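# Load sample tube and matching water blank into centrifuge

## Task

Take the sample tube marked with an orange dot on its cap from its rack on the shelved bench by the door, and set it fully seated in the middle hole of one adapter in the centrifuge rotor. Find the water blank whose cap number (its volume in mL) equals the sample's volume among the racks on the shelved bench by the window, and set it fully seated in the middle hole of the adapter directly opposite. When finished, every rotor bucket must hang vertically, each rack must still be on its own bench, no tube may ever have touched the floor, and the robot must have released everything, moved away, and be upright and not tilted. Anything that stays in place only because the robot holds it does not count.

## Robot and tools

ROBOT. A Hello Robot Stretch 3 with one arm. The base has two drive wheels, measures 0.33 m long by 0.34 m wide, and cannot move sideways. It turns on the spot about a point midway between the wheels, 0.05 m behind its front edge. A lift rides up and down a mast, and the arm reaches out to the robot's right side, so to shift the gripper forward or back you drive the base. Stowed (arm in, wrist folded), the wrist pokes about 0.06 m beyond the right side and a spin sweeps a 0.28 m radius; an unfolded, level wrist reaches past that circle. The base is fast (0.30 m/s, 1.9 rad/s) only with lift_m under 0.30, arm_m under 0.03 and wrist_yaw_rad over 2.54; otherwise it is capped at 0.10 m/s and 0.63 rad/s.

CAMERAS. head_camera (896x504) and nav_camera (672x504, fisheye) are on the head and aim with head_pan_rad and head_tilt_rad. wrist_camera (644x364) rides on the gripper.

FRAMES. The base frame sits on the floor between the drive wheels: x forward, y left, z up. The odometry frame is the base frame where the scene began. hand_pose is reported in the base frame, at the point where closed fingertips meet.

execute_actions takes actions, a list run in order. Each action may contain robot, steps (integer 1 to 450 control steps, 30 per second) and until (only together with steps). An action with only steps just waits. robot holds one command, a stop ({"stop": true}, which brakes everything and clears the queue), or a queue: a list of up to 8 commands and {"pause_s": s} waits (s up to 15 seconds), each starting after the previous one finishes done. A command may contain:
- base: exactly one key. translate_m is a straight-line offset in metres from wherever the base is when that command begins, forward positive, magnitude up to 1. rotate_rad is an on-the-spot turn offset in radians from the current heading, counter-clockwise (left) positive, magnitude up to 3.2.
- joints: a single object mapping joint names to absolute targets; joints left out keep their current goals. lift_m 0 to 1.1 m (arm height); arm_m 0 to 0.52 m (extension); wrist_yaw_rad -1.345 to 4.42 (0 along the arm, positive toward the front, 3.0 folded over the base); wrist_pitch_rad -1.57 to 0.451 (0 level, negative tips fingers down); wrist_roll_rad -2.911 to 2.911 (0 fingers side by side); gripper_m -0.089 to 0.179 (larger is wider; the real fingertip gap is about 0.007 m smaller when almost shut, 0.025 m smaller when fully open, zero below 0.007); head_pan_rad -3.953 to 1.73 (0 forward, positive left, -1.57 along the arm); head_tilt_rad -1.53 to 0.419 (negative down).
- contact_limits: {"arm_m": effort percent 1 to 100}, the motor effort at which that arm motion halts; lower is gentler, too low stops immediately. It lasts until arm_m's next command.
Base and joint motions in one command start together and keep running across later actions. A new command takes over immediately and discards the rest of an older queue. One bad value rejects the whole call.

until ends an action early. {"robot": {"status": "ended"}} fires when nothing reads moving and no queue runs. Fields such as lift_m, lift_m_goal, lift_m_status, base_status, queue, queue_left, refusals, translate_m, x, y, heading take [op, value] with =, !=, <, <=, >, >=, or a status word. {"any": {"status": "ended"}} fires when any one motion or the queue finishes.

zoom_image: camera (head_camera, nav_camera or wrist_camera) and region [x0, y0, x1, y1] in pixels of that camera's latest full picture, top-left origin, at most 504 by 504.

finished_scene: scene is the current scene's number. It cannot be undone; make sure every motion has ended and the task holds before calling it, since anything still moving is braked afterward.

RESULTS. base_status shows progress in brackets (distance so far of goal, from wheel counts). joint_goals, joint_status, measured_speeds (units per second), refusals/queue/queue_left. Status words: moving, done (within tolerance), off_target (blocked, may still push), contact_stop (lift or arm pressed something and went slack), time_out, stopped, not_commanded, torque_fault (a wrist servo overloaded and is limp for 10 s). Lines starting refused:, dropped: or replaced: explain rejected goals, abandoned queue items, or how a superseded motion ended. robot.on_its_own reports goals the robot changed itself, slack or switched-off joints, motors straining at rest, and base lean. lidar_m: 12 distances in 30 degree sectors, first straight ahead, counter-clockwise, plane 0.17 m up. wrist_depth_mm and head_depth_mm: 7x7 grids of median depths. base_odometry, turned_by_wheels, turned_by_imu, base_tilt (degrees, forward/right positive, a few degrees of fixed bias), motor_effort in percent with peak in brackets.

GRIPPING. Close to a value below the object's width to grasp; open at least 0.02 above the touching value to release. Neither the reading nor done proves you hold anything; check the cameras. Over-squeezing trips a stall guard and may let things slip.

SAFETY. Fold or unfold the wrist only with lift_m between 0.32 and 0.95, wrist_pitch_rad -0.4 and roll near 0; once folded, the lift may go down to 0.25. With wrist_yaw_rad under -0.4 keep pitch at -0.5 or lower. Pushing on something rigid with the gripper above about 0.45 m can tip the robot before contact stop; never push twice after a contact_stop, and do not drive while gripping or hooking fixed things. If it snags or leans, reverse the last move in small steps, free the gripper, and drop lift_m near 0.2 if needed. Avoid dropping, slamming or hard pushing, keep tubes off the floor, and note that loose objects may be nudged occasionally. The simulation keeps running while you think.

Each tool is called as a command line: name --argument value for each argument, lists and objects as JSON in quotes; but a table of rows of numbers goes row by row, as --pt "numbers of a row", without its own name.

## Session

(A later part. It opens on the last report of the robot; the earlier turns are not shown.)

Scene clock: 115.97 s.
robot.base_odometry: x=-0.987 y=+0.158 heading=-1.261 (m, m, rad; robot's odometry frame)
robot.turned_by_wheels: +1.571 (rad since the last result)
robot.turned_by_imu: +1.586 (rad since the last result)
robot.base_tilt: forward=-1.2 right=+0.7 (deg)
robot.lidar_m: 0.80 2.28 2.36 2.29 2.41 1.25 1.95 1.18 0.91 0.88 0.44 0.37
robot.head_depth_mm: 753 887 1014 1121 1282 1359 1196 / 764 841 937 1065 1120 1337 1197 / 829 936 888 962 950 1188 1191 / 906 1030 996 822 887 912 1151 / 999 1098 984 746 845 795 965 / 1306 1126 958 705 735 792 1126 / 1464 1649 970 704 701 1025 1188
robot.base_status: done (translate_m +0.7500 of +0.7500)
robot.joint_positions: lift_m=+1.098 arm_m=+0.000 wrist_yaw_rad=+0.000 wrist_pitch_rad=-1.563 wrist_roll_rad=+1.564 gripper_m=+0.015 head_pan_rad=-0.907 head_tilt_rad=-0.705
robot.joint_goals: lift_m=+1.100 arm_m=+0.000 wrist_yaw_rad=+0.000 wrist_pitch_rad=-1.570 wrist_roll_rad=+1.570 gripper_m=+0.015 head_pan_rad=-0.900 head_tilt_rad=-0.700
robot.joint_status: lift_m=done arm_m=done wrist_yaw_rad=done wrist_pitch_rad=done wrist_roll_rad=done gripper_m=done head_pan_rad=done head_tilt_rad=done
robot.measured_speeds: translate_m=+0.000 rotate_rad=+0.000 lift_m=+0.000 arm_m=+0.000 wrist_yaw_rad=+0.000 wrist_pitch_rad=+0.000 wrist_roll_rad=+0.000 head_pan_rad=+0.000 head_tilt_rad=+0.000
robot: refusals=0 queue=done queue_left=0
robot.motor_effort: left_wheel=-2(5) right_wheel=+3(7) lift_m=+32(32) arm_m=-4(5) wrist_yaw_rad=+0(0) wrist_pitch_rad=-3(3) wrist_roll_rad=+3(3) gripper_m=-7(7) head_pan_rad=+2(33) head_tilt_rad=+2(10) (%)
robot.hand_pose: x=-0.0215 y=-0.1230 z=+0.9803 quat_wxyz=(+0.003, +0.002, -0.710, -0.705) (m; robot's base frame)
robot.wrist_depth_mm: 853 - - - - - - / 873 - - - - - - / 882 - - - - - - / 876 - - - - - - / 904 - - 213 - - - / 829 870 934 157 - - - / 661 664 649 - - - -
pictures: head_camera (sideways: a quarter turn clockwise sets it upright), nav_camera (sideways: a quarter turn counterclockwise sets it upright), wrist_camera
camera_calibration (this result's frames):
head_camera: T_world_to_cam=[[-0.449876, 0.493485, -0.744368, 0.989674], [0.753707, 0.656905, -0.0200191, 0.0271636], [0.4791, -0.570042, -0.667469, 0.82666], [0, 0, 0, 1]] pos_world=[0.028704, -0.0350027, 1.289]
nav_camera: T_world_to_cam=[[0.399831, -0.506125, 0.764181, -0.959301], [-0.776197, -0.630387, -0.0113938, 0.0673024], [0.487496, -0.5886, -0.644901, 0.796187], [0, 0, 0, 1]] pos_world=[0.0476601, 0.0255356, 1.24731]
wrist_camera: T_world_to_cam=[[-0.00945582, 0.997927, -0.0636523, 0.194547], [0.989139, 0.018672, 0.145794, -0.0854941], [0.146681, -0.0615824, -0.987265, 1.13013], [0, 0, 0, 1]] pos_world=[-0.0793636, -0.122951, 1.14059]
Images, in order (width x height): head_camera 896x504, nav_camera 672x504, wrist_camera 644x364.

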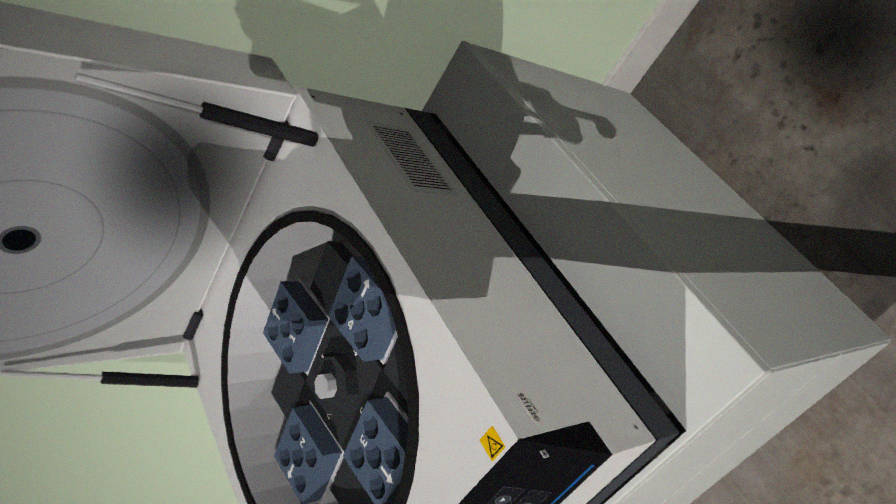

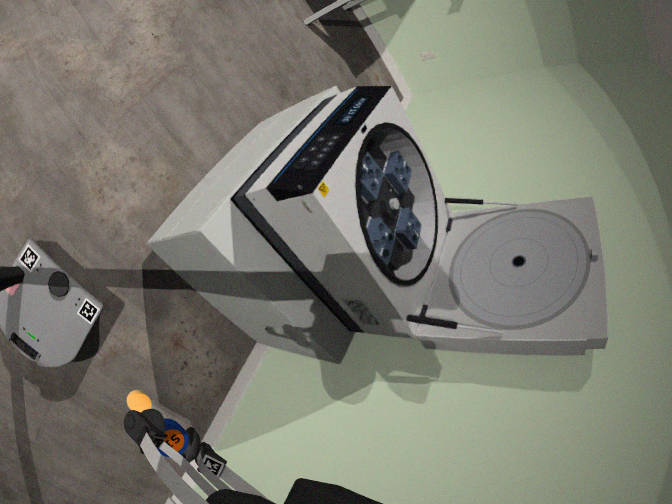

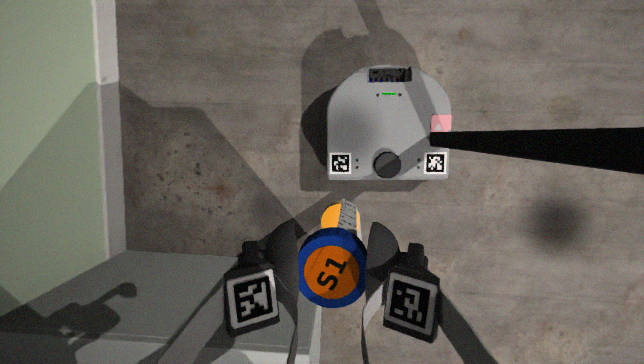

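execute_actions --actions '[{"robot":{"base":{"translate_m":0.4},"joints":{"head_pan_rad":-1.2,"head_tilt_rad":-0.95}},"steps":450,"until":{"robot":{"status":"ended"}}}]'

Scene clock: 127.67 s.
robot.base_odometry: x=-0.866 y=-0.223 heading=-1.261 (m, m, rad; robot's odometry frame)
robot.turned_by_wheels: +0.000 (rad since the last result)
robot.turned_by_imu: +0.001 (rad since the last result)
robot.base_tilt: forward=-1.4 right=+0.8 (deg)
robot.lidar_m: 1.64 1.90 2.34 2.28 2.39 1.63 2.26 1.22 0.19 0.19 0.20 0.28
robot.head_depth_mm: 712 758 676 - - - 1114 / 750 792 730 578 751 714 1106 / 784 817 714 569 521 694 899 / 831 812 722 565 536 709 1138 / 854 833 722 563 578 907 1127 / 1019 811 728 574 632 1189 1126 / 1150 782 749 591 778 1218 1122
robot.base_status: done (translate_m +0.4000 of +0.4000)
robot.joint_positions: lift_m=+1.098 arm_m=+0.000 wrist_yaw_rad=+0.000 wrist_pitch_rad=-1.563 wrist_roll_rad=+1.564 gripper_m=+0.015 head_pan_rad=-1.193 head_tilt_rad=-0.938
robot.joint_goals: lift_m=+1.100 arm_m=+0.000 wrist_yaw_rad=+0.000 wrist_pitch_rad=-1.570 wrist_roll_rad=+1.570 gripper_m=+0.015 head_pan_rad=-1.200 head_tilt_rad=-0.950
robot.joint_status: lift_m=done arm_m=done wrist_yaw_rad=done wrist_pitch_rad=done wrist_roll_rad=done gripper_m=done head_pan_rad=done head_tilt_rad=done
robot.measured_speeds: translate_m=+0.000 rotate_rad=+0.000 lift_m=+0.000 arm_m=+0.000 wrist_yaw_rad=+0.000 wrist_pitch_rad=+0.000 wrist_roll_rad=+0.000 head_pan_rad=+0.000 head_tilt_rad=+0.000
robot: refusals=0 queue=done queue_left=0
robot.motor_effort: left_wheel=-2(3) right_wheel=+3(7) lift_m=+32(32) arm_m=-4(4) wrist_yaw_rad=+0(0) wrist_pitch_rad=-3(3) wrist_roll_rad=+3(3) gripper_m=-7(7) head_pan_rad=-3(23) head_tilt_rad=-4(15) (%)
robot.hand_pose: x=-0.0215 y=-0.1230 z=+0.9803 quat_wxyz=(+0.003, +0.002, -0.710, -0.705) (m; robot's base frame)
robot.wrist_depth_mm: 886 - - - - - - / 894 - - - - - - / 614 606 - - - - - / 611 610 588 667 - - - / 380 386 425 214 - - - / 364 358 355 157 - - - / 436 367 391 - - - -
pictures: head_camera (sideways: a quarter turn clockwise sets it upright), nav_camera (sideways: a quarter turn counterclockwise sets it upright), wrist_camera
camera_calibration (this result's frames):
head_camera: T_world_to_cam=[[-0.349293, 0.743349, -0.570463, 0.762455], [0.907149, 0.420748, -0.00718354, 0.00951298], [0.234681, -0.520004, -0.821292, 1.02818], [0, 0, 0, 1]] pos_world=[0.0163945, -0.0361122, 1.27946]
nav_camera: T_world_to_cam=[[0.299611, -0.746145, 0.594559, -0.737654], [-0.923581, -0.383096, -0.0153561, 0.0733559], [0.239231, -0.544523, -0.803905, 1.00449], [0, 0, 0, 1]] pos_world=[0.0484552, 0.0246708, 1.24722]
wrist_camera: T_world_to_cam=[[-0.00945608, 0.997927, -0.0636523, 0.194547], [0.989139, 0.0186722, 0.145794, -0.085494], [0.146681, -0.0615823, -0.987265, 1.13013], [0, 0, 0, 1]] pos_world=[-0.0793636, -0.122951, 1.14059]
Images, in order (width x height): head_camera 896x504, nav_camera 672x504, wrist_camera 644x364.

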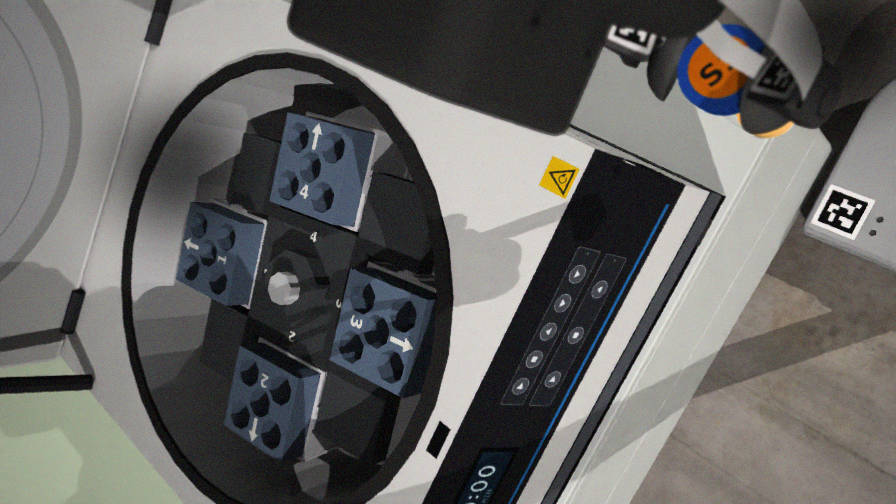

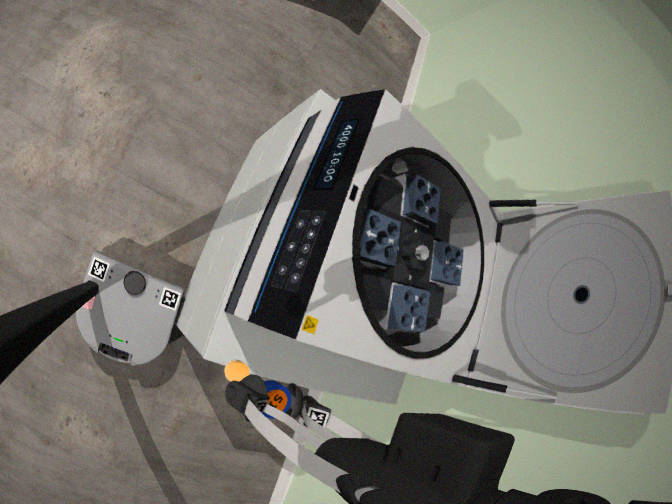

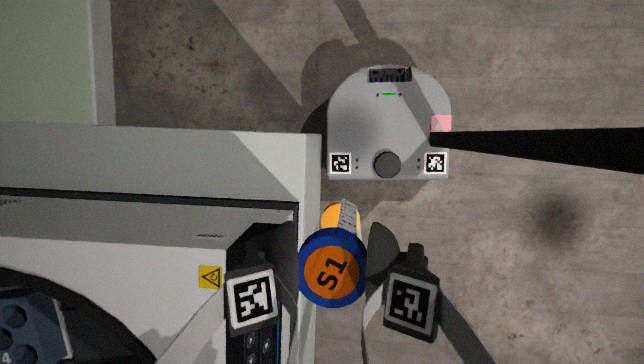

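execute_actions --actions '[{"robot":[{"base":{"translate_m":0.182},"joints":{"head_pan_rad":-1.57,"head_tilt_rad":-0.9}},{"joints":{"arm_m":0.44}},{"joints":{"lift_m":1.0}}],"steps":450,"until":{"robot":{"status":"ended"}}}]'

Scene clock: 144.10 s.
robot.base_odometry: x=-0.810 y=-0.397 heading=-1.261 (m, m, rad; robot's odometry frame)
robot.turned_by_wheels: +0.000 (rad since the last result)
robot.turned_by_imu: +0.002 (rad since the last result)
robot.base_tilt: forward=-1.2 right=+0.7 (deg)
robot.lidar_m: 1.45 2.06 2.94 2.27 2.39 1.81 2.44 0.27 0.20 0.20 0.21 0.29
robot.head_depth_mm: 732 899 1003 608 524 690 1084 / 735 779 719 586 517 558 895 / - 792 726 674 519 566 900 / 730 813 749 673 524 589 936 / 735 812 746 640 526 617 1100 / 745 816 763 661 530 648 1102 / 757 796 765 668 533 683 1120
robot.base_status: done (translate_m +0.1820 of +0.1820)
robot.joint_positions: lift_m=+1.001 arm_m=+0.440 wrist_yaw_rad=+0.000 wrist_pitch_rad=-1.563 wrist_roll_rad=+1.565 gripper_m=+0.015 head_pan_rad=-1.563 head_tilt_rad=-0.902
robot.joint_goals: lift_m=+1.000 arm_m=+0.440 wrist_yaw_rad=+0.000 wrist_pitch_rad=-1.570 wrist_roll_rad=+1.570 gripper_m=+0.015 head_pan_rad=-1.570 head_tilt_rad=-0.900
robot.joint_status: lift_m=done arm_m=done wrist_yaw_rad=done wrist_pitch_rad=done wrist_roll_rad=done gripper_m=done head_pan_rad=done head_tilt_rad=done
robot.measured_speeds: translate_m=+0.000 rotate_rad=+0.000 lift_m=+0.000 arm_m=+0.000 wrist_yaw_rad=+0.000 wrist_pitch_rad=+0.000 wrist_roll_rad=+0.000 head_pan_rad=+0.000 head_tilt_rad=+0.000
robot: refusals=0 queue=done queue_left=0
robot.motor_effort: left_wheel=-2(1) right_wheel=+3(8) lift_m=+12(30) arm_m=+4(4) wrist_yaw_rad=+0(0) wrist_pitch_rad=-3(3) wrist_roll_rad=+2(3) gripper_m=-7(7) head_pan_rad=-3(26) head_tilt_rad=+1(3) (%)
robot.hand_pose: x=-0.0215 y=-0.5623 z=+0.8828 quat_wxyz=(+0.002, +0.002, -0.710, -0.705) (m; robot's base frame)
robot.wrist_depth_mm: 232 228 225 222 218 216 212 / 236 234 228 224 219 218 216 / 241 239 234 402 398 334 223 / 246 242 363 305 293 289 294 / 253 251 310 214 291 293 327 / 258 276 396 157 - 298 285 / 263 290 301 315 292 280 277
pictures: head_camera (sideways: a quarter turn clockwise sets it upright), nav_camera (sideways: a quarter turn counterclockwise sets it upright), wrist_camera
camera_calibration (this result's frames):
head_camera: T_world_to_cam=[[-0.0564911, 0.798518, -0.599314, 0.798257], [0.997927, 0.0637012, -0.00918948, 0.0115711], [0.030839, -0.59859, -0.800461, 1.00235], [0, 0, 0, 1]] pos_world=[0.00263585, -0.0381649, 1.28085]
nav_camera: T_world_to_cam=[[0.00915725, -0.7823, 0.622835, -0.772722], [-0.999615, -0.0234834, -0.014799, 0.0730951], [0.0262035, -0.622459, -0.782213, 0.977582], [0, 0, 0, 1]] pos_world=[0.0545269, 0.00572114, 1.24704]
wrist_camera: T_world_to_cam=[[-0.0082921, 0.997938, -0.0636532, 0.62674], [0.989159, 0.0175191, 0.145802, -0.0637412], [0.146616, -0.0617541, -0.987264, 1.00677], [0, 0, 0, 1]] pos_world=[-0.0793612, -0.562159, 1.04313]
Images, in order (width x height): head_camera 896x504, nav_camera 672x504, wrist_camera 644x364.

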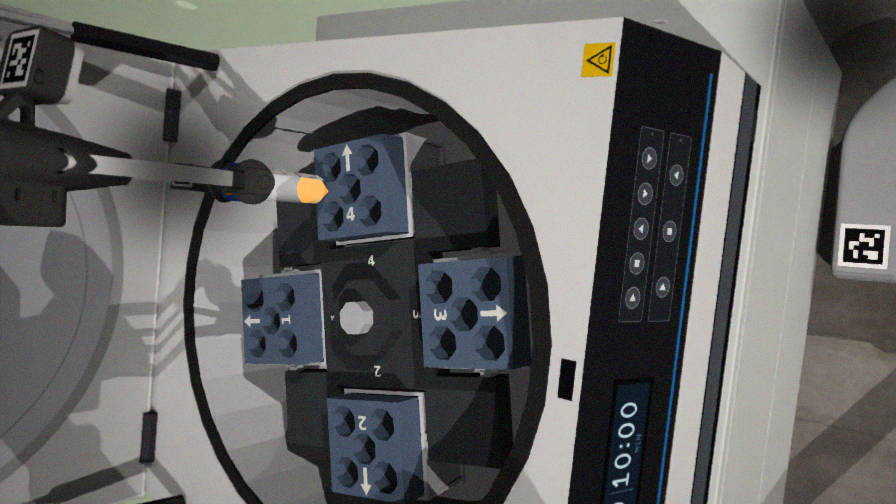

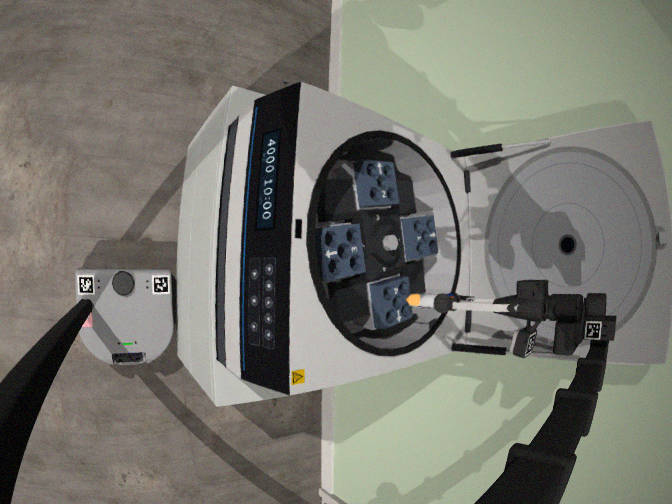

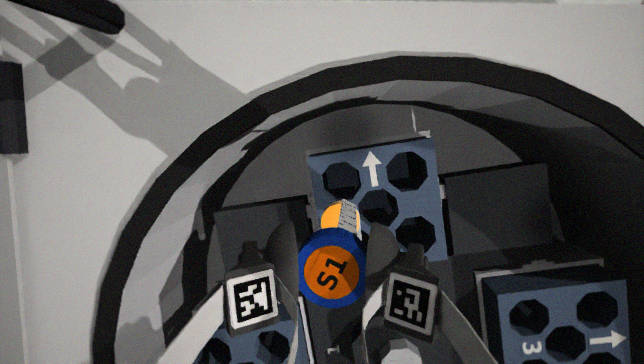

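execute_actions --actions '[{"robot":{"base":{"translate_m":0.003},"joints":{"arm_m":0.407}},"steps":450,"until":{"robot":{"status":"ended"}}}]'

zoom_image --camera "head_camera" --region '[220,120,420,260]'

Scene clock: 150.03 s.
robot.base_odometry: x=-0.809 y=-0.399 heading=-1.261 (m, m, rad; robot's odometry frame)
robot.turned_by_wheels: +0.000 (rad since the last result)
robot.turned_by_imu: +0.001 (rad since the last result)
robot.base_tilt: forward=-1.3 right=+0.8 (deg)
robot.lidar_m: 1.45 2.06 2.95 2.27 2.38 1.81 2.44 0.27 0.20 0.20 0.21 0.29
robot.head_depth_mm: 718 905 1000 608 526 682 1087 / 738 778 722 585 516 557 895 / - 794 724 674 520 567 898 / 728 811 766 671 526 589 937 / 735 812 746 638 525 618 1105 / 745 815 760 661 528 651 1107 / 755 795 757 668 533 683 1113
robot.base_status: done (translate_m +0.0030 of +0.0030)
robot.joint_positions: lift_m=+1.001 arm_m=+0.407 wrist_yaw_rad=+0.000 wrist_pitch_rad=-1.563 wrist_roll_rad=+1.565 gripper_m=+0.015 head_pan_rad=-1.563 head_tilt_rad=-0.902
robot.joint_goals: lift_m=+1.000 arm_m=+0.407 wrist_yaw_rad=+0.000 wrist_pitch_rad=-1.570 wrist_roll_rad=+1.570 gripper_m=+0.015 head_pan_rad=-1.570 head_tilt_rad=-0.900
robot.joint_status: lift_m=done arm_m=done wrist_yaw_rad=done wrist_pitch_rad=done wrist_roll_rad=done gripper_m=done head_pan_rad=done head_tilt_rad=done
robot.measured_speeds: translate_m=+0.000 rotate_rad=+0.000 lift_m=+0.000 arm_m=+0.000 wrist_yaw_rad=+0.000 wrist_pitch_rad=+0.000 wrist_roll_rad=+0.000 head_pan_rad=+0.000 head_tilt_rad=+0.000
robot: refusals=0 queue=done queue_left=0
robot.motor_effort: left_wheel=-1(3) right_wheel=+2(10) lift_m=+11(12) arm_m=-4(5) wrist_yaw_rad=+0(0) wrist_pitch_rad=-3(3) wrist_roll_rad=+2(2) gripper_m=-7(7) head_pan_rad=-3(3) head_tilt_rad=+1(1) (%)
robot.hand_pose: x=-0.0215 y=-0.5300 z=+0.8828 quat_wxyz=(+0.002, +0.002, -0.710, -0.705) (m; robot's base frame)
robot.wrist_depth_mm: 229 228 226 222 218 216 212 / 237 234 229 224 224 217 215 / 240 236 297 400 399 284 218 / 247 247 407 274 293 292 243 / 251 309 306 214 298 298 290 / 256 336 318 157 - 283 289 / 263 309 304 297 302 282 286
pictures: head_camera (sideways: a quarter turn clockwise sets it upright), nav_camera (sideways: a quarter turn counterclockwise sets it upright), wrist_camera
camera_calibration (this result's frames):
head_camera: T_world_to_cam=[[-0.0564911, 0.798518, -0.599314, 0.798257], [0.997927, 0.0637012, -0.0091895, 0.0115711], [0.030839, -0.598591, -0.800461, 1.00235], [0, 0, 0, 1]] pos_world=[0.00263585, -0.0381649, 1.28085]
nav_camera: T_world_to_cam=[[0.00915725, -0.7823, 0.622835, -0.772723], [-0.999615, -0.0234834, -0.014799, 0.0730951], [0.0262035, -0.62246, -0.782213, 0.977582], [0, 0, 0, 1]] pos_world=[0.0545269, 0.00572113, 1.24704]
wrist_camera: T_world_to_cam=[[-0.00829211, 0.997938, -0.0636524, 0.59449], [0.989159, 0.017519, 0.145802, -0.0643074], [0.146616, -0.0617533, -0.987264, 1.00876], [0, 0, 0, 1]] pos_world=[-0.0793612, -0.529843, 1.04313]
Images, in order (width x height): head_camera 896x504, nav_camera 672x504, wrist_camera 644x364.

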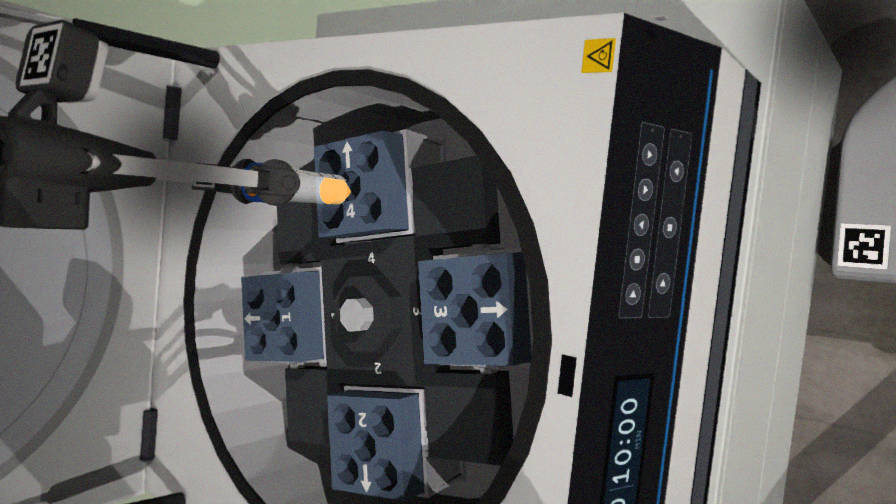

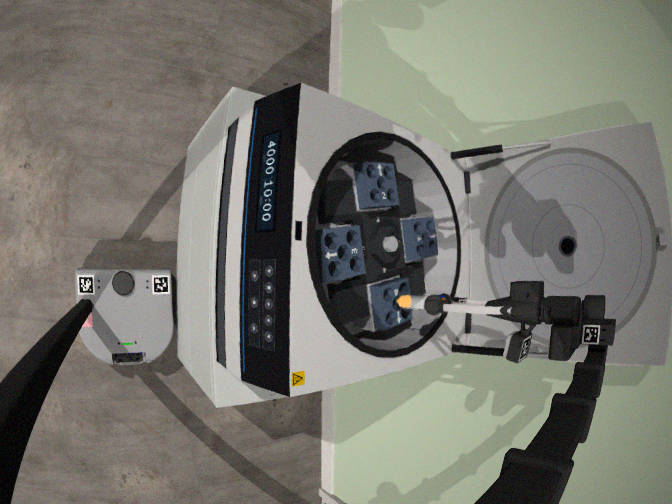

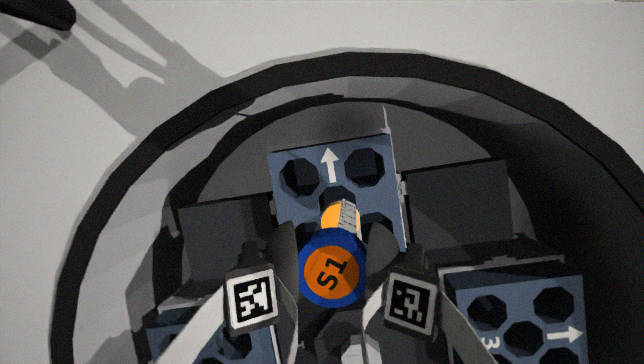

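Region (220, 120, 420, 260) of head_camera's 896x504 image, scaled by 2.520, with more detail than that image has; it fills the top 353 rows of this view, and the rest is white.

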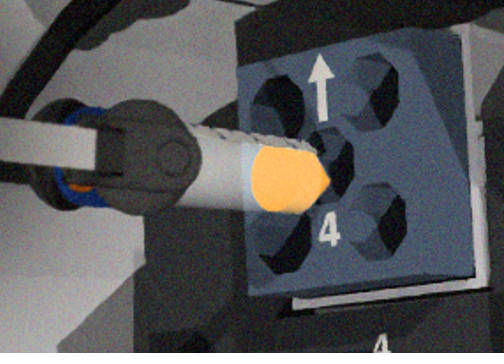

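execute_actions --actions '[{"robot":{"joints":{"lift_m":0.96}},"steps":450,"until":{"robot":{"status":"ended"}}}]'

zoom_image --camera "head_camera" --region '[220,120,420,260]'

Scene clock: 155.53 s.
robot.base_odometry: x=-0.809 y=-0.399 heading=-1.261 (m, m, rad; robot's odometry frame)
robot.turned_by_wheels: +0.000 (rad since the last result)
robot.turned_by_imu: +0.001 (rad since the last result)
robot.base_tilt: forward=-1.3 right=+0.6 (deg)
robot.lidar_m: 1.45 2.05 2.95 2.27 2.39 1.81 2.45 0.27 0.20 0.20 0.21 0.29
robot.head_depth_mm: 694 909 999 609 525 683 1087 / 708 779 720 585 516 557 895 / - 795 723 675 518 567 898 / 726 813 760 672 524 592 939 / 738 808 748 641 525 620 1100 / 743 818 762 660 529 649 1105 / 755 796 761 672 533 684 1112
robot.base_status: done (translate_m +0.0030 of +0.0030)
robot.joint_positions: lift_m=+0.961 arm_m=+0.407 wrist_yaw_rad=+0.000 wrist_pitch_rad=-1.563 wrist_roll_rad=+1.565 gripper_m=+0.015 head_pan_rad=-1.563 head_tilt_rad=-0.902
robot.joint_goals: lift_m=+0.960 arm_m=+0.407 wrist_yaw_rad=+0.000 wrist_pitch_rad=-1.570 wrist_roll_rad=+1.570 gripper_m=+0.015 head_pan_rad=-1.570 head_tilt_rad=-0.900
robot.joint_status: lift_m=done arm_m=done wrist_yaw_rad=done wrist_pitch_rad=done wrist_roll_rad=done gripper_m=done head_pan_rad=done head_tilt_rad=done
robot.measured_speeds: translate_m=+0.000 rotate_rad=+0.000 lift_m=+0.000 arm_m=+0.000 wrist_yaw_rad=+0.000 wrist_pitch_rad=+0.000 wrist_roll_rad=+0.000 head_pan_rad=+0.000 head_tilt_rad=+0.000
robot: refusals=0 queue=done queue_left=0
robot.motor_effort: left_wheel=-1(1) right_wheel=+3(3) lift_m=+11(16) arm_m=-5(5) wrist_yaw_rad=+0(0) wrist_pitch_rad=-3(3) wrist_roll_rad=+2(2) gripper_m=-7(8) head_pan_rad=-3(3) head_tilt_rad=+1(1) (%)
robot.hand_pose: x=-0.0215 y=-0.5300 z=+0.8428 quat_wxyz=(+0.002, +0.002, -0.710, -0.705) (m; robot's base frame)
robot.wrist_depth_mm: 192 190 187 183 180 178 175 / 196 193 189 216 223 179 178 / 200 197 296 366 360 286 186 / 203 248 379 239 253 250 242 / 208 272 266 199 257 255 291 / 232 314 273 157 - 258 260 / 248 290 262 271 270 239 237
pictures: head_camera (sideways: a quarter turn clockwise sets it upright), nav_camera (sideways: a quarter turn counterclockwise sets it upright), wrist_camera
camera_calibration (this result's frames):
head_camera: T_world_to_cam=[[-0.0564911, 0.798518, -0.599314, 0.798257], [0.997927, 0.0637012, -0.00918949, 0.0115711], [0.030839, -0.598591, -0.800461, 1.00235], [0, 0, 0, 1]] pos_world=[0.00263585, -0.0381649, 1.28085]
nav_camera: T_world_to_cam=[[0.00915725, -0.7823, 0.622835, -0.772722], [-0.999615, -0.0234834, -0.014799, 0.0730951], [0.0262035, -0.622459, -0.782213, 0.977582], [0, 0, 0, 1]] pos_world=[0.0545269, 0.00572114, 1.24704]
wrist_camera: T_world_to_cam=[[-0.00828924, 0.997938, -0.0636524, 0.591942], [0.989159, 0.0175161, 0.145802, -0.058477], [0.146616, -0.0617537, -0.987264, 0.969272], [0, 0, 0, 1]] pos_world=[-0.0793611, -0.529841, 1.00313]
Images, in order (width x height): head_camera 896x504, nav_camera 672x504, wrist_camera 644x364.

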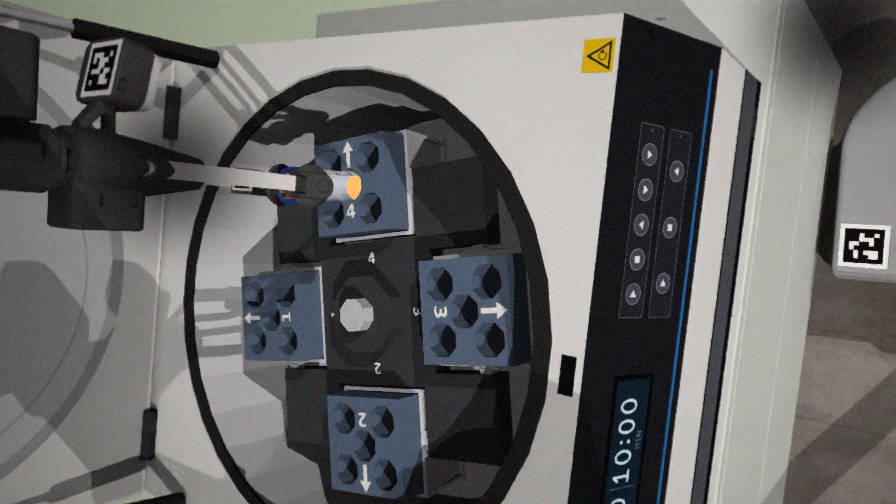

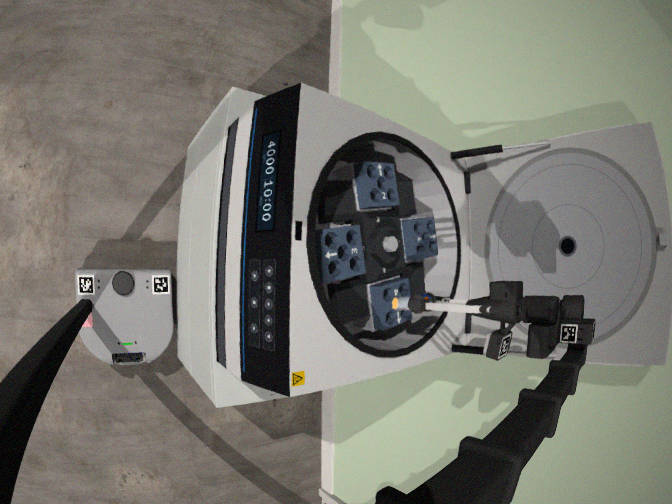

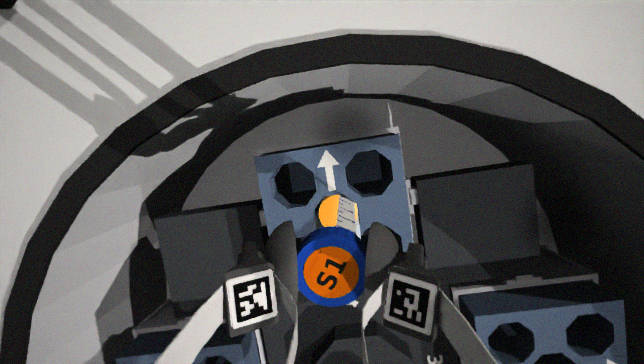

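Region (220, 120, 420, 260) of head_camera's 896x504 image, scaled by 2.520, with more detail than that image has; it fills the top 353 rows of this view, and the rest is white.

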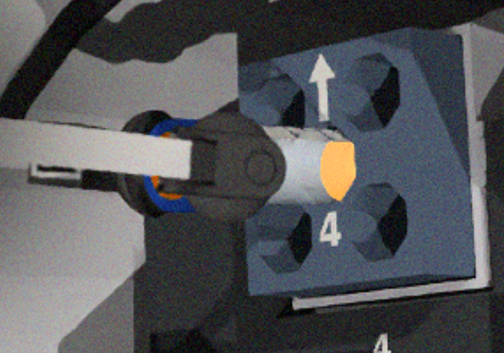

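execute_actions --actions '[{"robot":[{"joints":{"lift_m":0.912}},{"joints":{"gripper_m":0.06}},{"pause_s":0.5},{"joints":{"lift_m":0.97}},{"joints":{"gripper_m":0.0}},{"joints":{"lift_m":0.92}}],"steps":450,"until":{"robot":{"status":"ended"}}},{"robot":[{"joints":{"lift_m":1.09}},{"joints":{"arm_m":0.0}}],"steps":300,"until":{"robot":{"status":"ended"}}}]'

Scene clock: 171.23 s.
robot.base_odometry: x=-0.809 y=-0.399 heading=-1.261 (m, m, rad; robot's odometry frame)
robot.turned_by_wheels: +0.000 (rad since the last result)
robot.turned_by_imu: +0.004 (rad since the last result)
robot.base_tilt: forward=-1.3 right=+0.8 (deg)
robot.lidar_m: 1.45 2.06 2.94 2.27 2.39 1.81 2.44 0.27 0.20 0.20 0.21 0.29
robot.head_depth_mm: - - - - - 684 1085 / - - - - - 618 891 / 718 797 - - - - 940 / 726 808 775 - 522 588 966 / 737 811 758 652 525 617 1100 / 746 820 761 661 530 652 1098 / 758 797 759 666 534 685 1114
robot.base_status: done (translate_m +0.0030 of +0.0030)
robot.joint_positions: lift_m=+1.089 arm_m=+0.000 wrist_yaw_rad=+0.000 wrist_pitch_rad=-1.569 wrist_roll_rad=+1.565 gripper_m=+0.000 head_pan_rad=-1.563 head_tilt_rad=-0.902
robot.joint_goals: lift_m=+1.090 arm_m=+0.000 wrist_yaw_rad=+0.000 wrist_pitch_rad=-1.570 wrist_roll_rad=+1.570 gripper_m=+0.000 head_pan_rad=-1.570 head_tilt_rad=-0.900
robot.joint_status: lift_m=done arm_m=done wrist_yaw_rad=done wrist_pitch_rad=done wrist_roll_rad=done gripper_m=done head_pan_rad=done head_tilt_rad=done
robot.measured_speeds: translate_m=+0.000 rotate_rad=+0.000 lift_m=+0.000 arm_m=+0.000 wrist_yaw_rad=+0.000 wrist_pitch_rad=+0.000 wrist_roll_rad=+0.000 head_pan_rad=+0.000 head_tilt_rad=+0.000
robot: refusals=0 queue=done queue_left=0
robot.motor_effort: left_wheel=-1(5) right_wheel=+1(11) lift_m=+32(32) arm_m=-4(5) wrist_yaw_rad=+0(1) wrist_pitch_rad=-1(4) wrist_roll_rad=+2(2) gripper_m=-1(81) head_pan_rad=-4(4) head_tilt_rad=+1(2) (%)
robot.hand_pose: x=-0.0215 y=-0.1215 z=+0.9719 quat_wxyz=(+0.002, +0.002, -0.708, -0.707) (m; robot's base frame)
robot.wrist_depth_mm: 570 565 562 - - - - / 326 321 343 706 - - - / 332 330 349 656 - - - / 400 335 357 847 - - - / 415 384 365 - - - - / 406 389 353 - - - - / 434 426 371 - - - -
pictures: head_camera (sideways: a quarter turn clockwise sets it upright), nav_camera (sideways: a quarter turn counterclockwise sets it upright), wrist_camera
replaced: robot.lift_m: its motion had ended contact_stop
camera_calibration (this result's frames):
head_camera: T_world_to_cam=[[-0.0564857, 0.798158, -0.599795, 0.798883], [0.997927, 0.0636923, -0.00922328, 0.0116151], [0.0308407, -0.599072, -0.800101, 1.00188], [0, 0, 0, 1]] pos_world=[0.00263582, -0.0381775, 1.28088]
nav_camera: T_world_to_cam=[[0.00915179, -0.781925, 0.623306, -0.773336], [-0.999615, -0.0234889, -0.0147894, 0.0730827], [0.026205, -0.62293, -0.781838, 0.977094], [0, 0, 0, 1]] pos_world=[0.0545272, 0.00568795, 1.24704]
wrist_camera: T_world_to_cam=[[-0.00836622, 0.998298, -0.057711, 0.186782], [0.989157, 0.0167242, 0.145904, -0.0846374], [0.146621, -0.0558646, -0.987614, 1.12293], [0, 0, 0, 1]] pos_world=[-0.0793629, -0.122316, 1.13215]
Images, in order (width x height): head_camera 896x504, nav_camera 672x504, wrist_camera 644x364.

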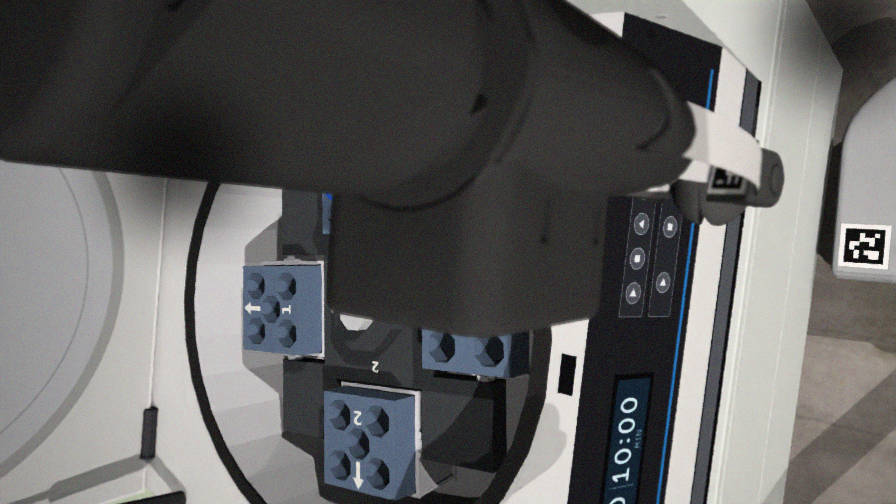

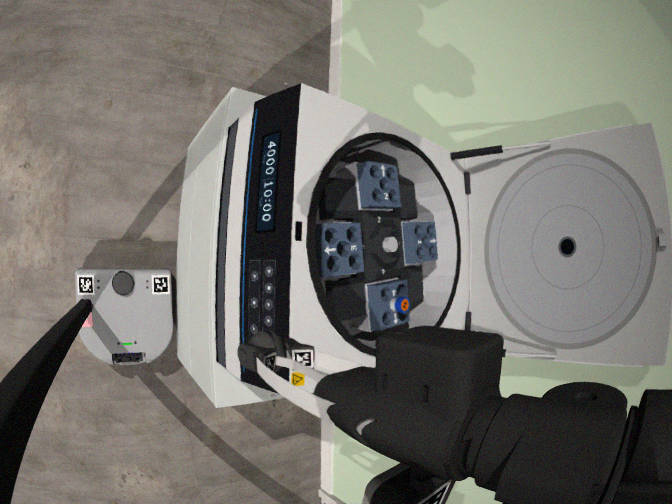

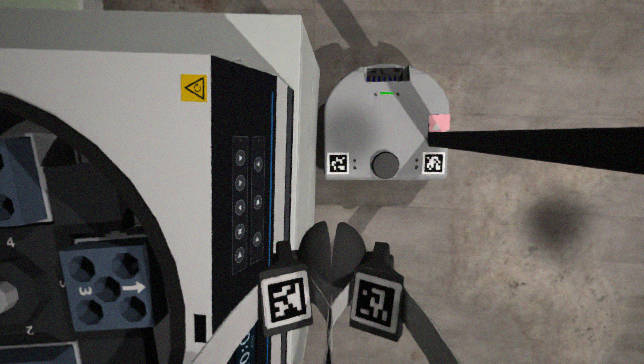

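execute_actions --actions '[{"robot":[{"base":{"translate_m":1.0},"joints":{"lift_m":1.1,"gripper_m":0.07}},{"base":{"translate_m":0.09}},{"base":{"rotate_rad":1.56}},{"base":{"translate_m":0.3},"joints":{"head_pan_rad":-1.0,"head_tilt_rad":-0.6}}],"steps":450,"until":{"robot":{"status":"ended"}}},{"steps":450,"until":{"robot":{"status":"ended"}}}]'

zoom_image --camera "nav_camera" --region '[200,0,520,400]'

Scene clock: 201.20 s.
robot.base_odometry: x=-0.191 y=-1.350 heading=+0.298 (m, m, rad; robot's odometry frame)
robot.turned_by_wheels: +1.560 (rad since the last result)
robot.turned_by_imu: +1.574 (rad since the last result)
robot.base_tilt: forward=-1.2 right=+0.7 (deg)
robot.lidar_m: 2.51 2.06 2.82 3.51 0.80 0.85 1.26 1.32 0.41 1.02 0.61 1.26
robot.head_depth_mm: 1030 1095 1164 892 711 597 545 / 1093 1159 1181 885 658 595 1197 / 1168 1265 1170 884 686 622 1239 / 1241 1394 1167 880 708 1384 1250 / 1348 1485 1155 877 726 1406 1220 / 1419 1535 1150 874 1590 1439 1230 / 1586 1770 1148 860 1665 1434 1234
robot.base_status: done (translate_m +0.3000 of +0.3000)
robot.joint_positions: lift_m=+1.098 arm_m=+0.000 wrist_yaw_rad=+0.000 wrist_pitch_rad=-1.569 wrist_roll_rad=+1.565 gripper_m=+0.070 head_pan_rad=-1.007 head_tilt_rad=-0.606
robot.joint_goals: lift_m=+1.100 arm_m=+0.000 wrist_yaw_rad=+0.000 wrist_pitch_rad=-1.570 wrist_roll_rad=+1.570 gripper_m=+0.070 head_pan_rad=-1.000 head_tilt_rad=-0.600
robot.joint_status: lift_m=done arm_m=done wrist_yaw_rad=done wrist_pitch_rad=done wrist_roll_rad=done gripper_m=done head_pan_rad=done head_tilt_rad=done
robot.measured_speeds: translate_m=+0.000 rotate_rad=+0.000 lift_m=+0.000 arm_m=+0.000 wrist_yaw_rad=+0.000 wrist_pitch_rad=+0.000 wrist_roll_rad=+0.000 head_pan_rad=+0.000 head_tilt_rad=+0.000
robot: refusals=0 queue=done queue_left=0
robot.motor_effort: left_wheel=-2(5) right_wheel=+3(8) lift_m=+32(31) arm_m=-5(4) wrist_yaw_rad=+0(0) wrist_pitch_rad=-1(1) wrist_roll_rad=+2(2) gripper_m=+0(80) head_pan_rad=+2(31) head_tilt_rad=+2(16) (%)
robot.hand_pose: x=-0.0215 y=-0.1215 z=+0.9804 quat_wxyz=(+0.002, +0.002, -0.708, -0.707) (m; robot's base frame)
robot.wrist_depth_mm: 373 370 - - - - - / 381 375 - - - - - / 389 384 - - - - - / 397 393 - - - - - / 408 399 - - - - - / 414 412 - - - - - / 422 420 - - - - -
pictures: head_camera (sideways: a quarter turn clockwise sets it upright), nav_camera (sideways: a quarter turn counterclockwise sets it upright), wrist_camera
camera_calibration (this result's frames):
head_camera: T_world_to_cam=[[-0.357438, 0.471185, -0.806364, 1.06992], [0.816718, 0.576487, -0.0251677, 0.033485], [0.453, -0.667568, -0.590884, 0.727194], [0, 0, 0, 1]] pos_world=[0.025664, -0.0379826, 1.29328]
nav_camera: T_world_to_cam=[[0.305393, -0.4772, 0.824024, -1.03674], [-0.834704, -0.550616, -0.00951614, 0.0652162], [0.458262, -0.68491, -0.566475, 0.694341], [0, 0, 0, 1]] pos_world=[0.0528578, 0.0167397, 1.24824]
wrist_camera: T_world_to_cam=[[-0.00836606, 0.998298, -0.0577111, 0.187276], [0.989157, 0.0167241, 0.145904, -0.0858885], [0.146621, -0.0558647, -0.987614, 1.1314], [0, 0, 0, 1]] pos_world=[-0.0793629, -0.122315, 1.14073]
Images, in order (width x height): head_camera 896x504, nav_camera 672x504, wrist_camera 644x364.

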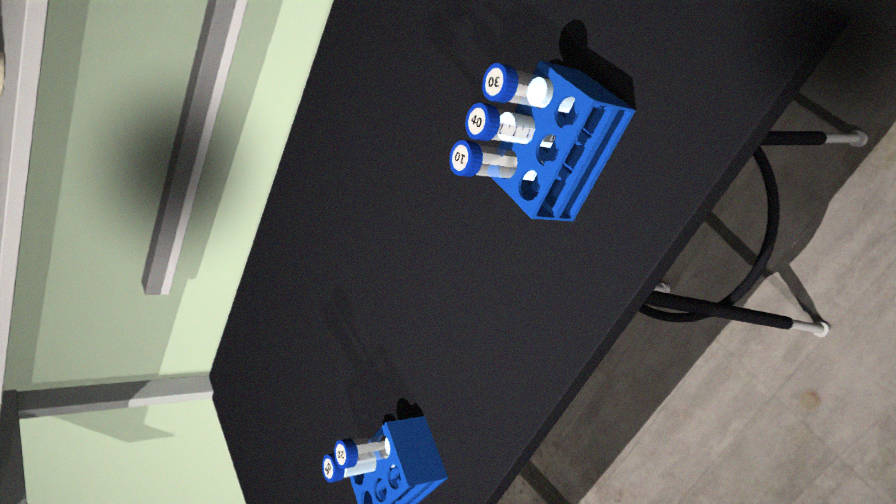

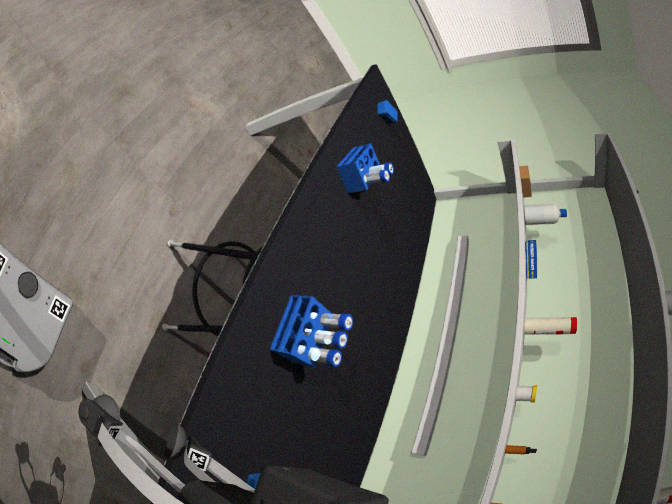

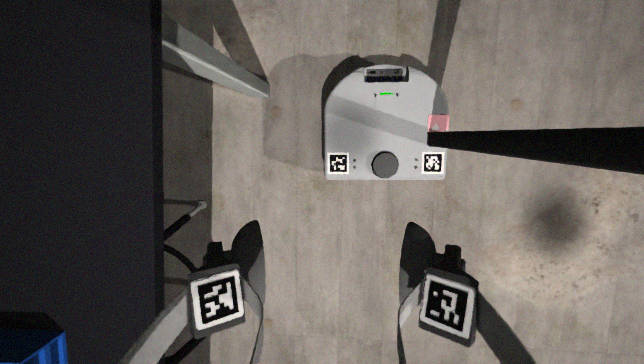

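Region (200, 0, 520, 400) of nav_camera's 672x504 image, scaled by 1.260, with more detail than that image has; it fills the left 403 columns of this view, and the rest is white.

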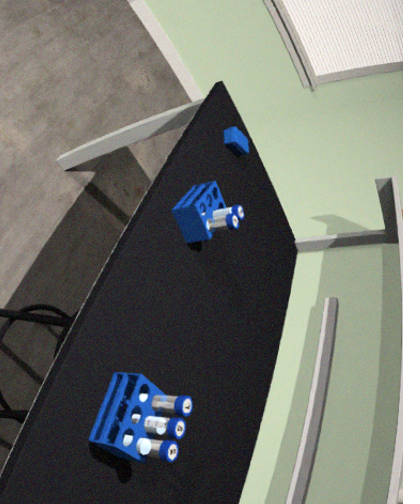

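zoom_image --camera "head_camera" --region '[300,410,460,504]'

zoom_image --camera "head_camera" --region '[430,50,650,230]'

Region (300, 410, 460, 504) of head_camera's 896x504 image, scaled by 3.150, with more detail than that image has; it fills the top 296 rows of this view, and the rest is white.

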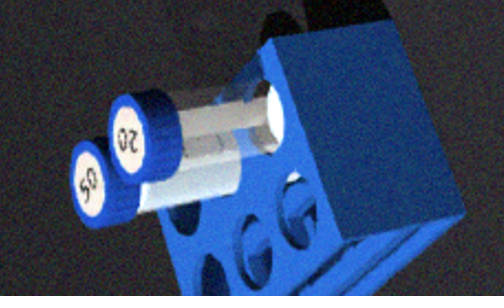

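Region (430, 50, 650, 230) of head_camera's 896x504 image, scaled by 2.291, with more detail than that image has; it fills the top 412 rows of this view, and the rest is white.

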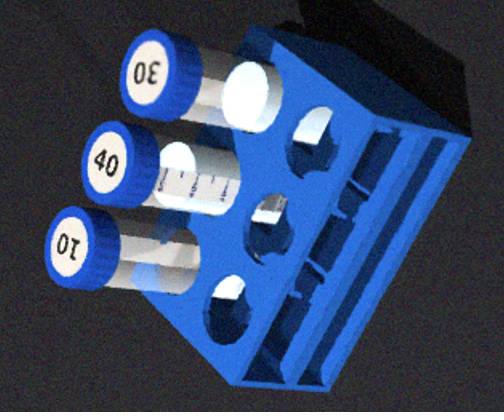

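execute_actions --actions '[{"robot":[{"base":{"translate_m":0.66},"joints":{"head_pan_rad":-1.57,"head_tilt_rad":-0.85,"arm_m":0.0}},{"joints":{"arm_m":0.33}}],"steps":450,"until":{"robot":{"status":"ended"}}}]'

Scene clock: 220.17 s.
robot.base_odometry: x=+0.440 y=-1.155 heading=+0.298 (m, m, rad; robot's odometry frame)
robot.turned_by_wheels: +0.000 (rad since the last result)
robot.turned_by_imu: +0.002 (rad since the last result)
robot.base_tilt: forward=-1.2 right=+0.6 (deg)
robot.lidar_m: 1.85 1.45 1.86 3.49 1.66 1.34 1.92 0.94 0.50 0.73 1.12 0.68
robot.head_depth_mm: 1067 974 795 678 971 1289 1148 / 1067 974 795 674 1370 1259 1149 / 1094 987 757 663 1375 1274 1146 / 1082 966 777 648 1395 1282 1146 / 1089 968 795 661 1414 1285 1143 / 1100 967 794 676 1422 1284 1142 / 1106 968 796 673 1438 1276 1143
robot.base_status: done (translate_m +0.6600 of +0.6600)
robot.joint_positions: lift_m=+1.098 arm_m=+0.330 wrist_yaw_rad=+0.000 wrist_pitch_rad=-1.568 wrist_roll_rad=+1.565 gripper_m=+0.070 head_pan_rad=-1.563 head_tilt_rad=-0.839
robot.joint_goals: lift_m=+1.100 arm_m=+0.330 wrist_yaw_rad=+0.000 wrist_pitch_rad=-1.570 wrist_roll_rad=+1.570 gripper_m=+0.070 head_pan_rad=-1.570 head_tilt_rad=-0.850
robot.joint_status: lift_m=done arm_m=done wrist_yaw_rad=done wrist_pitch_rad=done wrist_roll_rad=done gripper_m=done head_pan_rad=done head_tilt_rad=done
robot.measured_speeds: translate_m=+0.000 rotate_rad=+0.000 lift_m=+0.000 arm_m=+0.000 wrist_yaw_rad=+0.000 wrist_pitch_rad=+0.000 wrist_roll_rad=+0.000 head_pan_rad=+0.000 head_tilt_rad=+0.000
robot: refusals=0 queue=done queue_left=0
robot.motor_effort: left_wheel=-2(2) right_wheel=+3(7) lift_m=+32(32) arm_m=+4(5) wrist_yaw_rad=+0(0) wrist_pitch_rad=-1(1) wrist_roll_rad=+2(2) gripper_m=+0(0) head_pan_rad=-3(31) head_tilt_rad=-4(15) (%)
robot.hand_pose: x=-0.0215 y=-0.4509 z=+0.9804 quat_wxyz=(+0.002, +0.002, -0.708, -0.706) (m; robot's base frame)
robot.wrist_depth_mm: 369 368 360 355 351 - - / 380 373 367 362 361 - - / 385 380 379 372 366 - - / 397 389 382 374 380 - - / 404 399 391 328 382 - - / 415 405 - 370 388 - - / 420 414 408 401 - - -
pictures: head_camera (sideways: a quarter turn clockwise sets it upright), nav_camera (sideways: a quarter turn counterclockwise sets it upright), wrist_camera
camera_calibration (this result's frames):
head_camera: T_world_to_cam=[[-0.0562052, 0.759385, -0.648209, 0.861962], [0.997931, 0.0630296, -0.0126892, 0.0161282], [0.0312204, -0.647581, -0.761357, 0.951498], [0, 0, 0, 1]] pos_world=[0.00264585, -0.0394058, 1.28337]
nav_camera: T_world_to_cam=[[0.00886019, -0.741726, 0.670645, -0.835016], [-0.999608, -0.0243943, -0.0137736, 0.0717613], [0.0265761, -0.670259, -0.741651, 0.924834], [0, 0, 0, 1]] pos_world=[0.054553, 0.00227612, 1.24689]
wrist_camera: T_world_to_cam=[[-0.00821671, 0.998273, -0.0581707, 0.516553], [0.98916, 0.0166433, 0.145896, -0.0804086], [0.146612, -0.0563414, -0.987588, 1.11275], [0, 0, 0, 1]] pos_world=[-0.0793615, -0.451628, 1.14072]
Images, in order (width x height): head_camera 896x504, nav_camera 672x504, wrist_camera 644x364.

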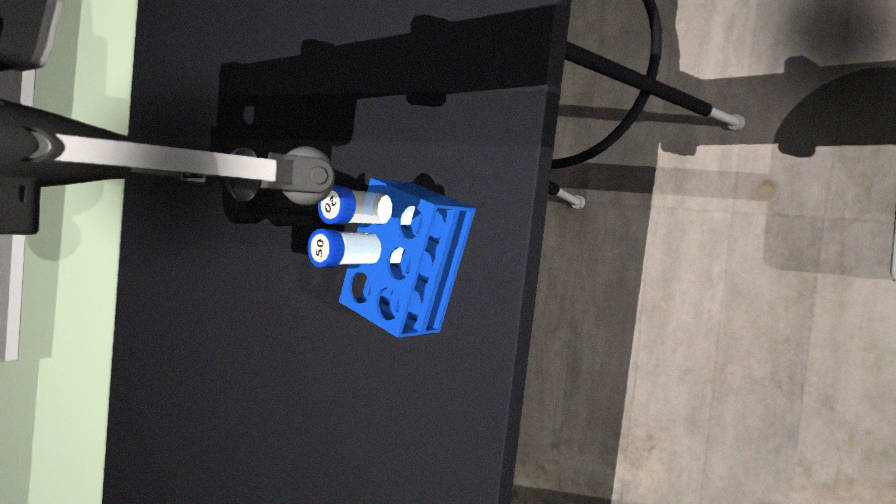

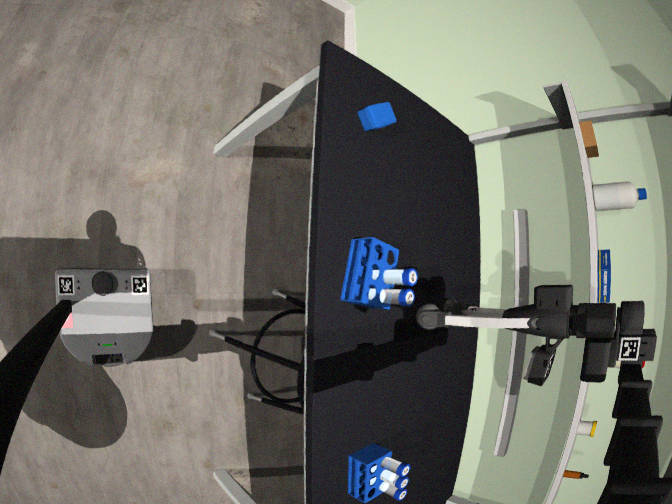

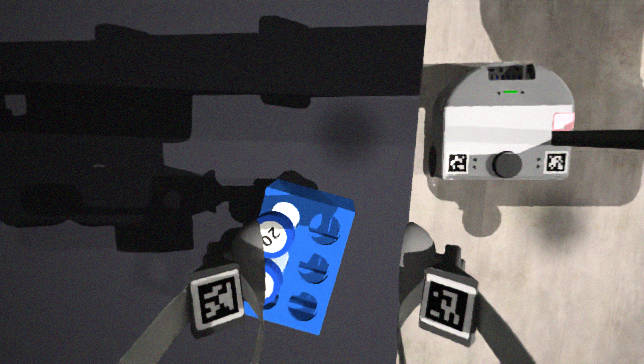

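zoom_image --camera "head_camera" --region '[300,170,480,340]'

Region (300, 170, 480, 340) of head_camera's 896x504 image, scaled by 2.800, with more detail than that image has.

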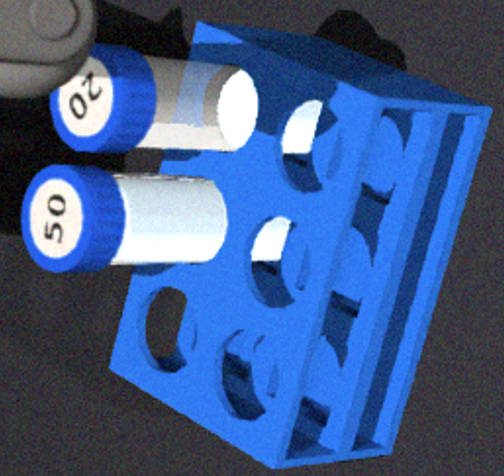

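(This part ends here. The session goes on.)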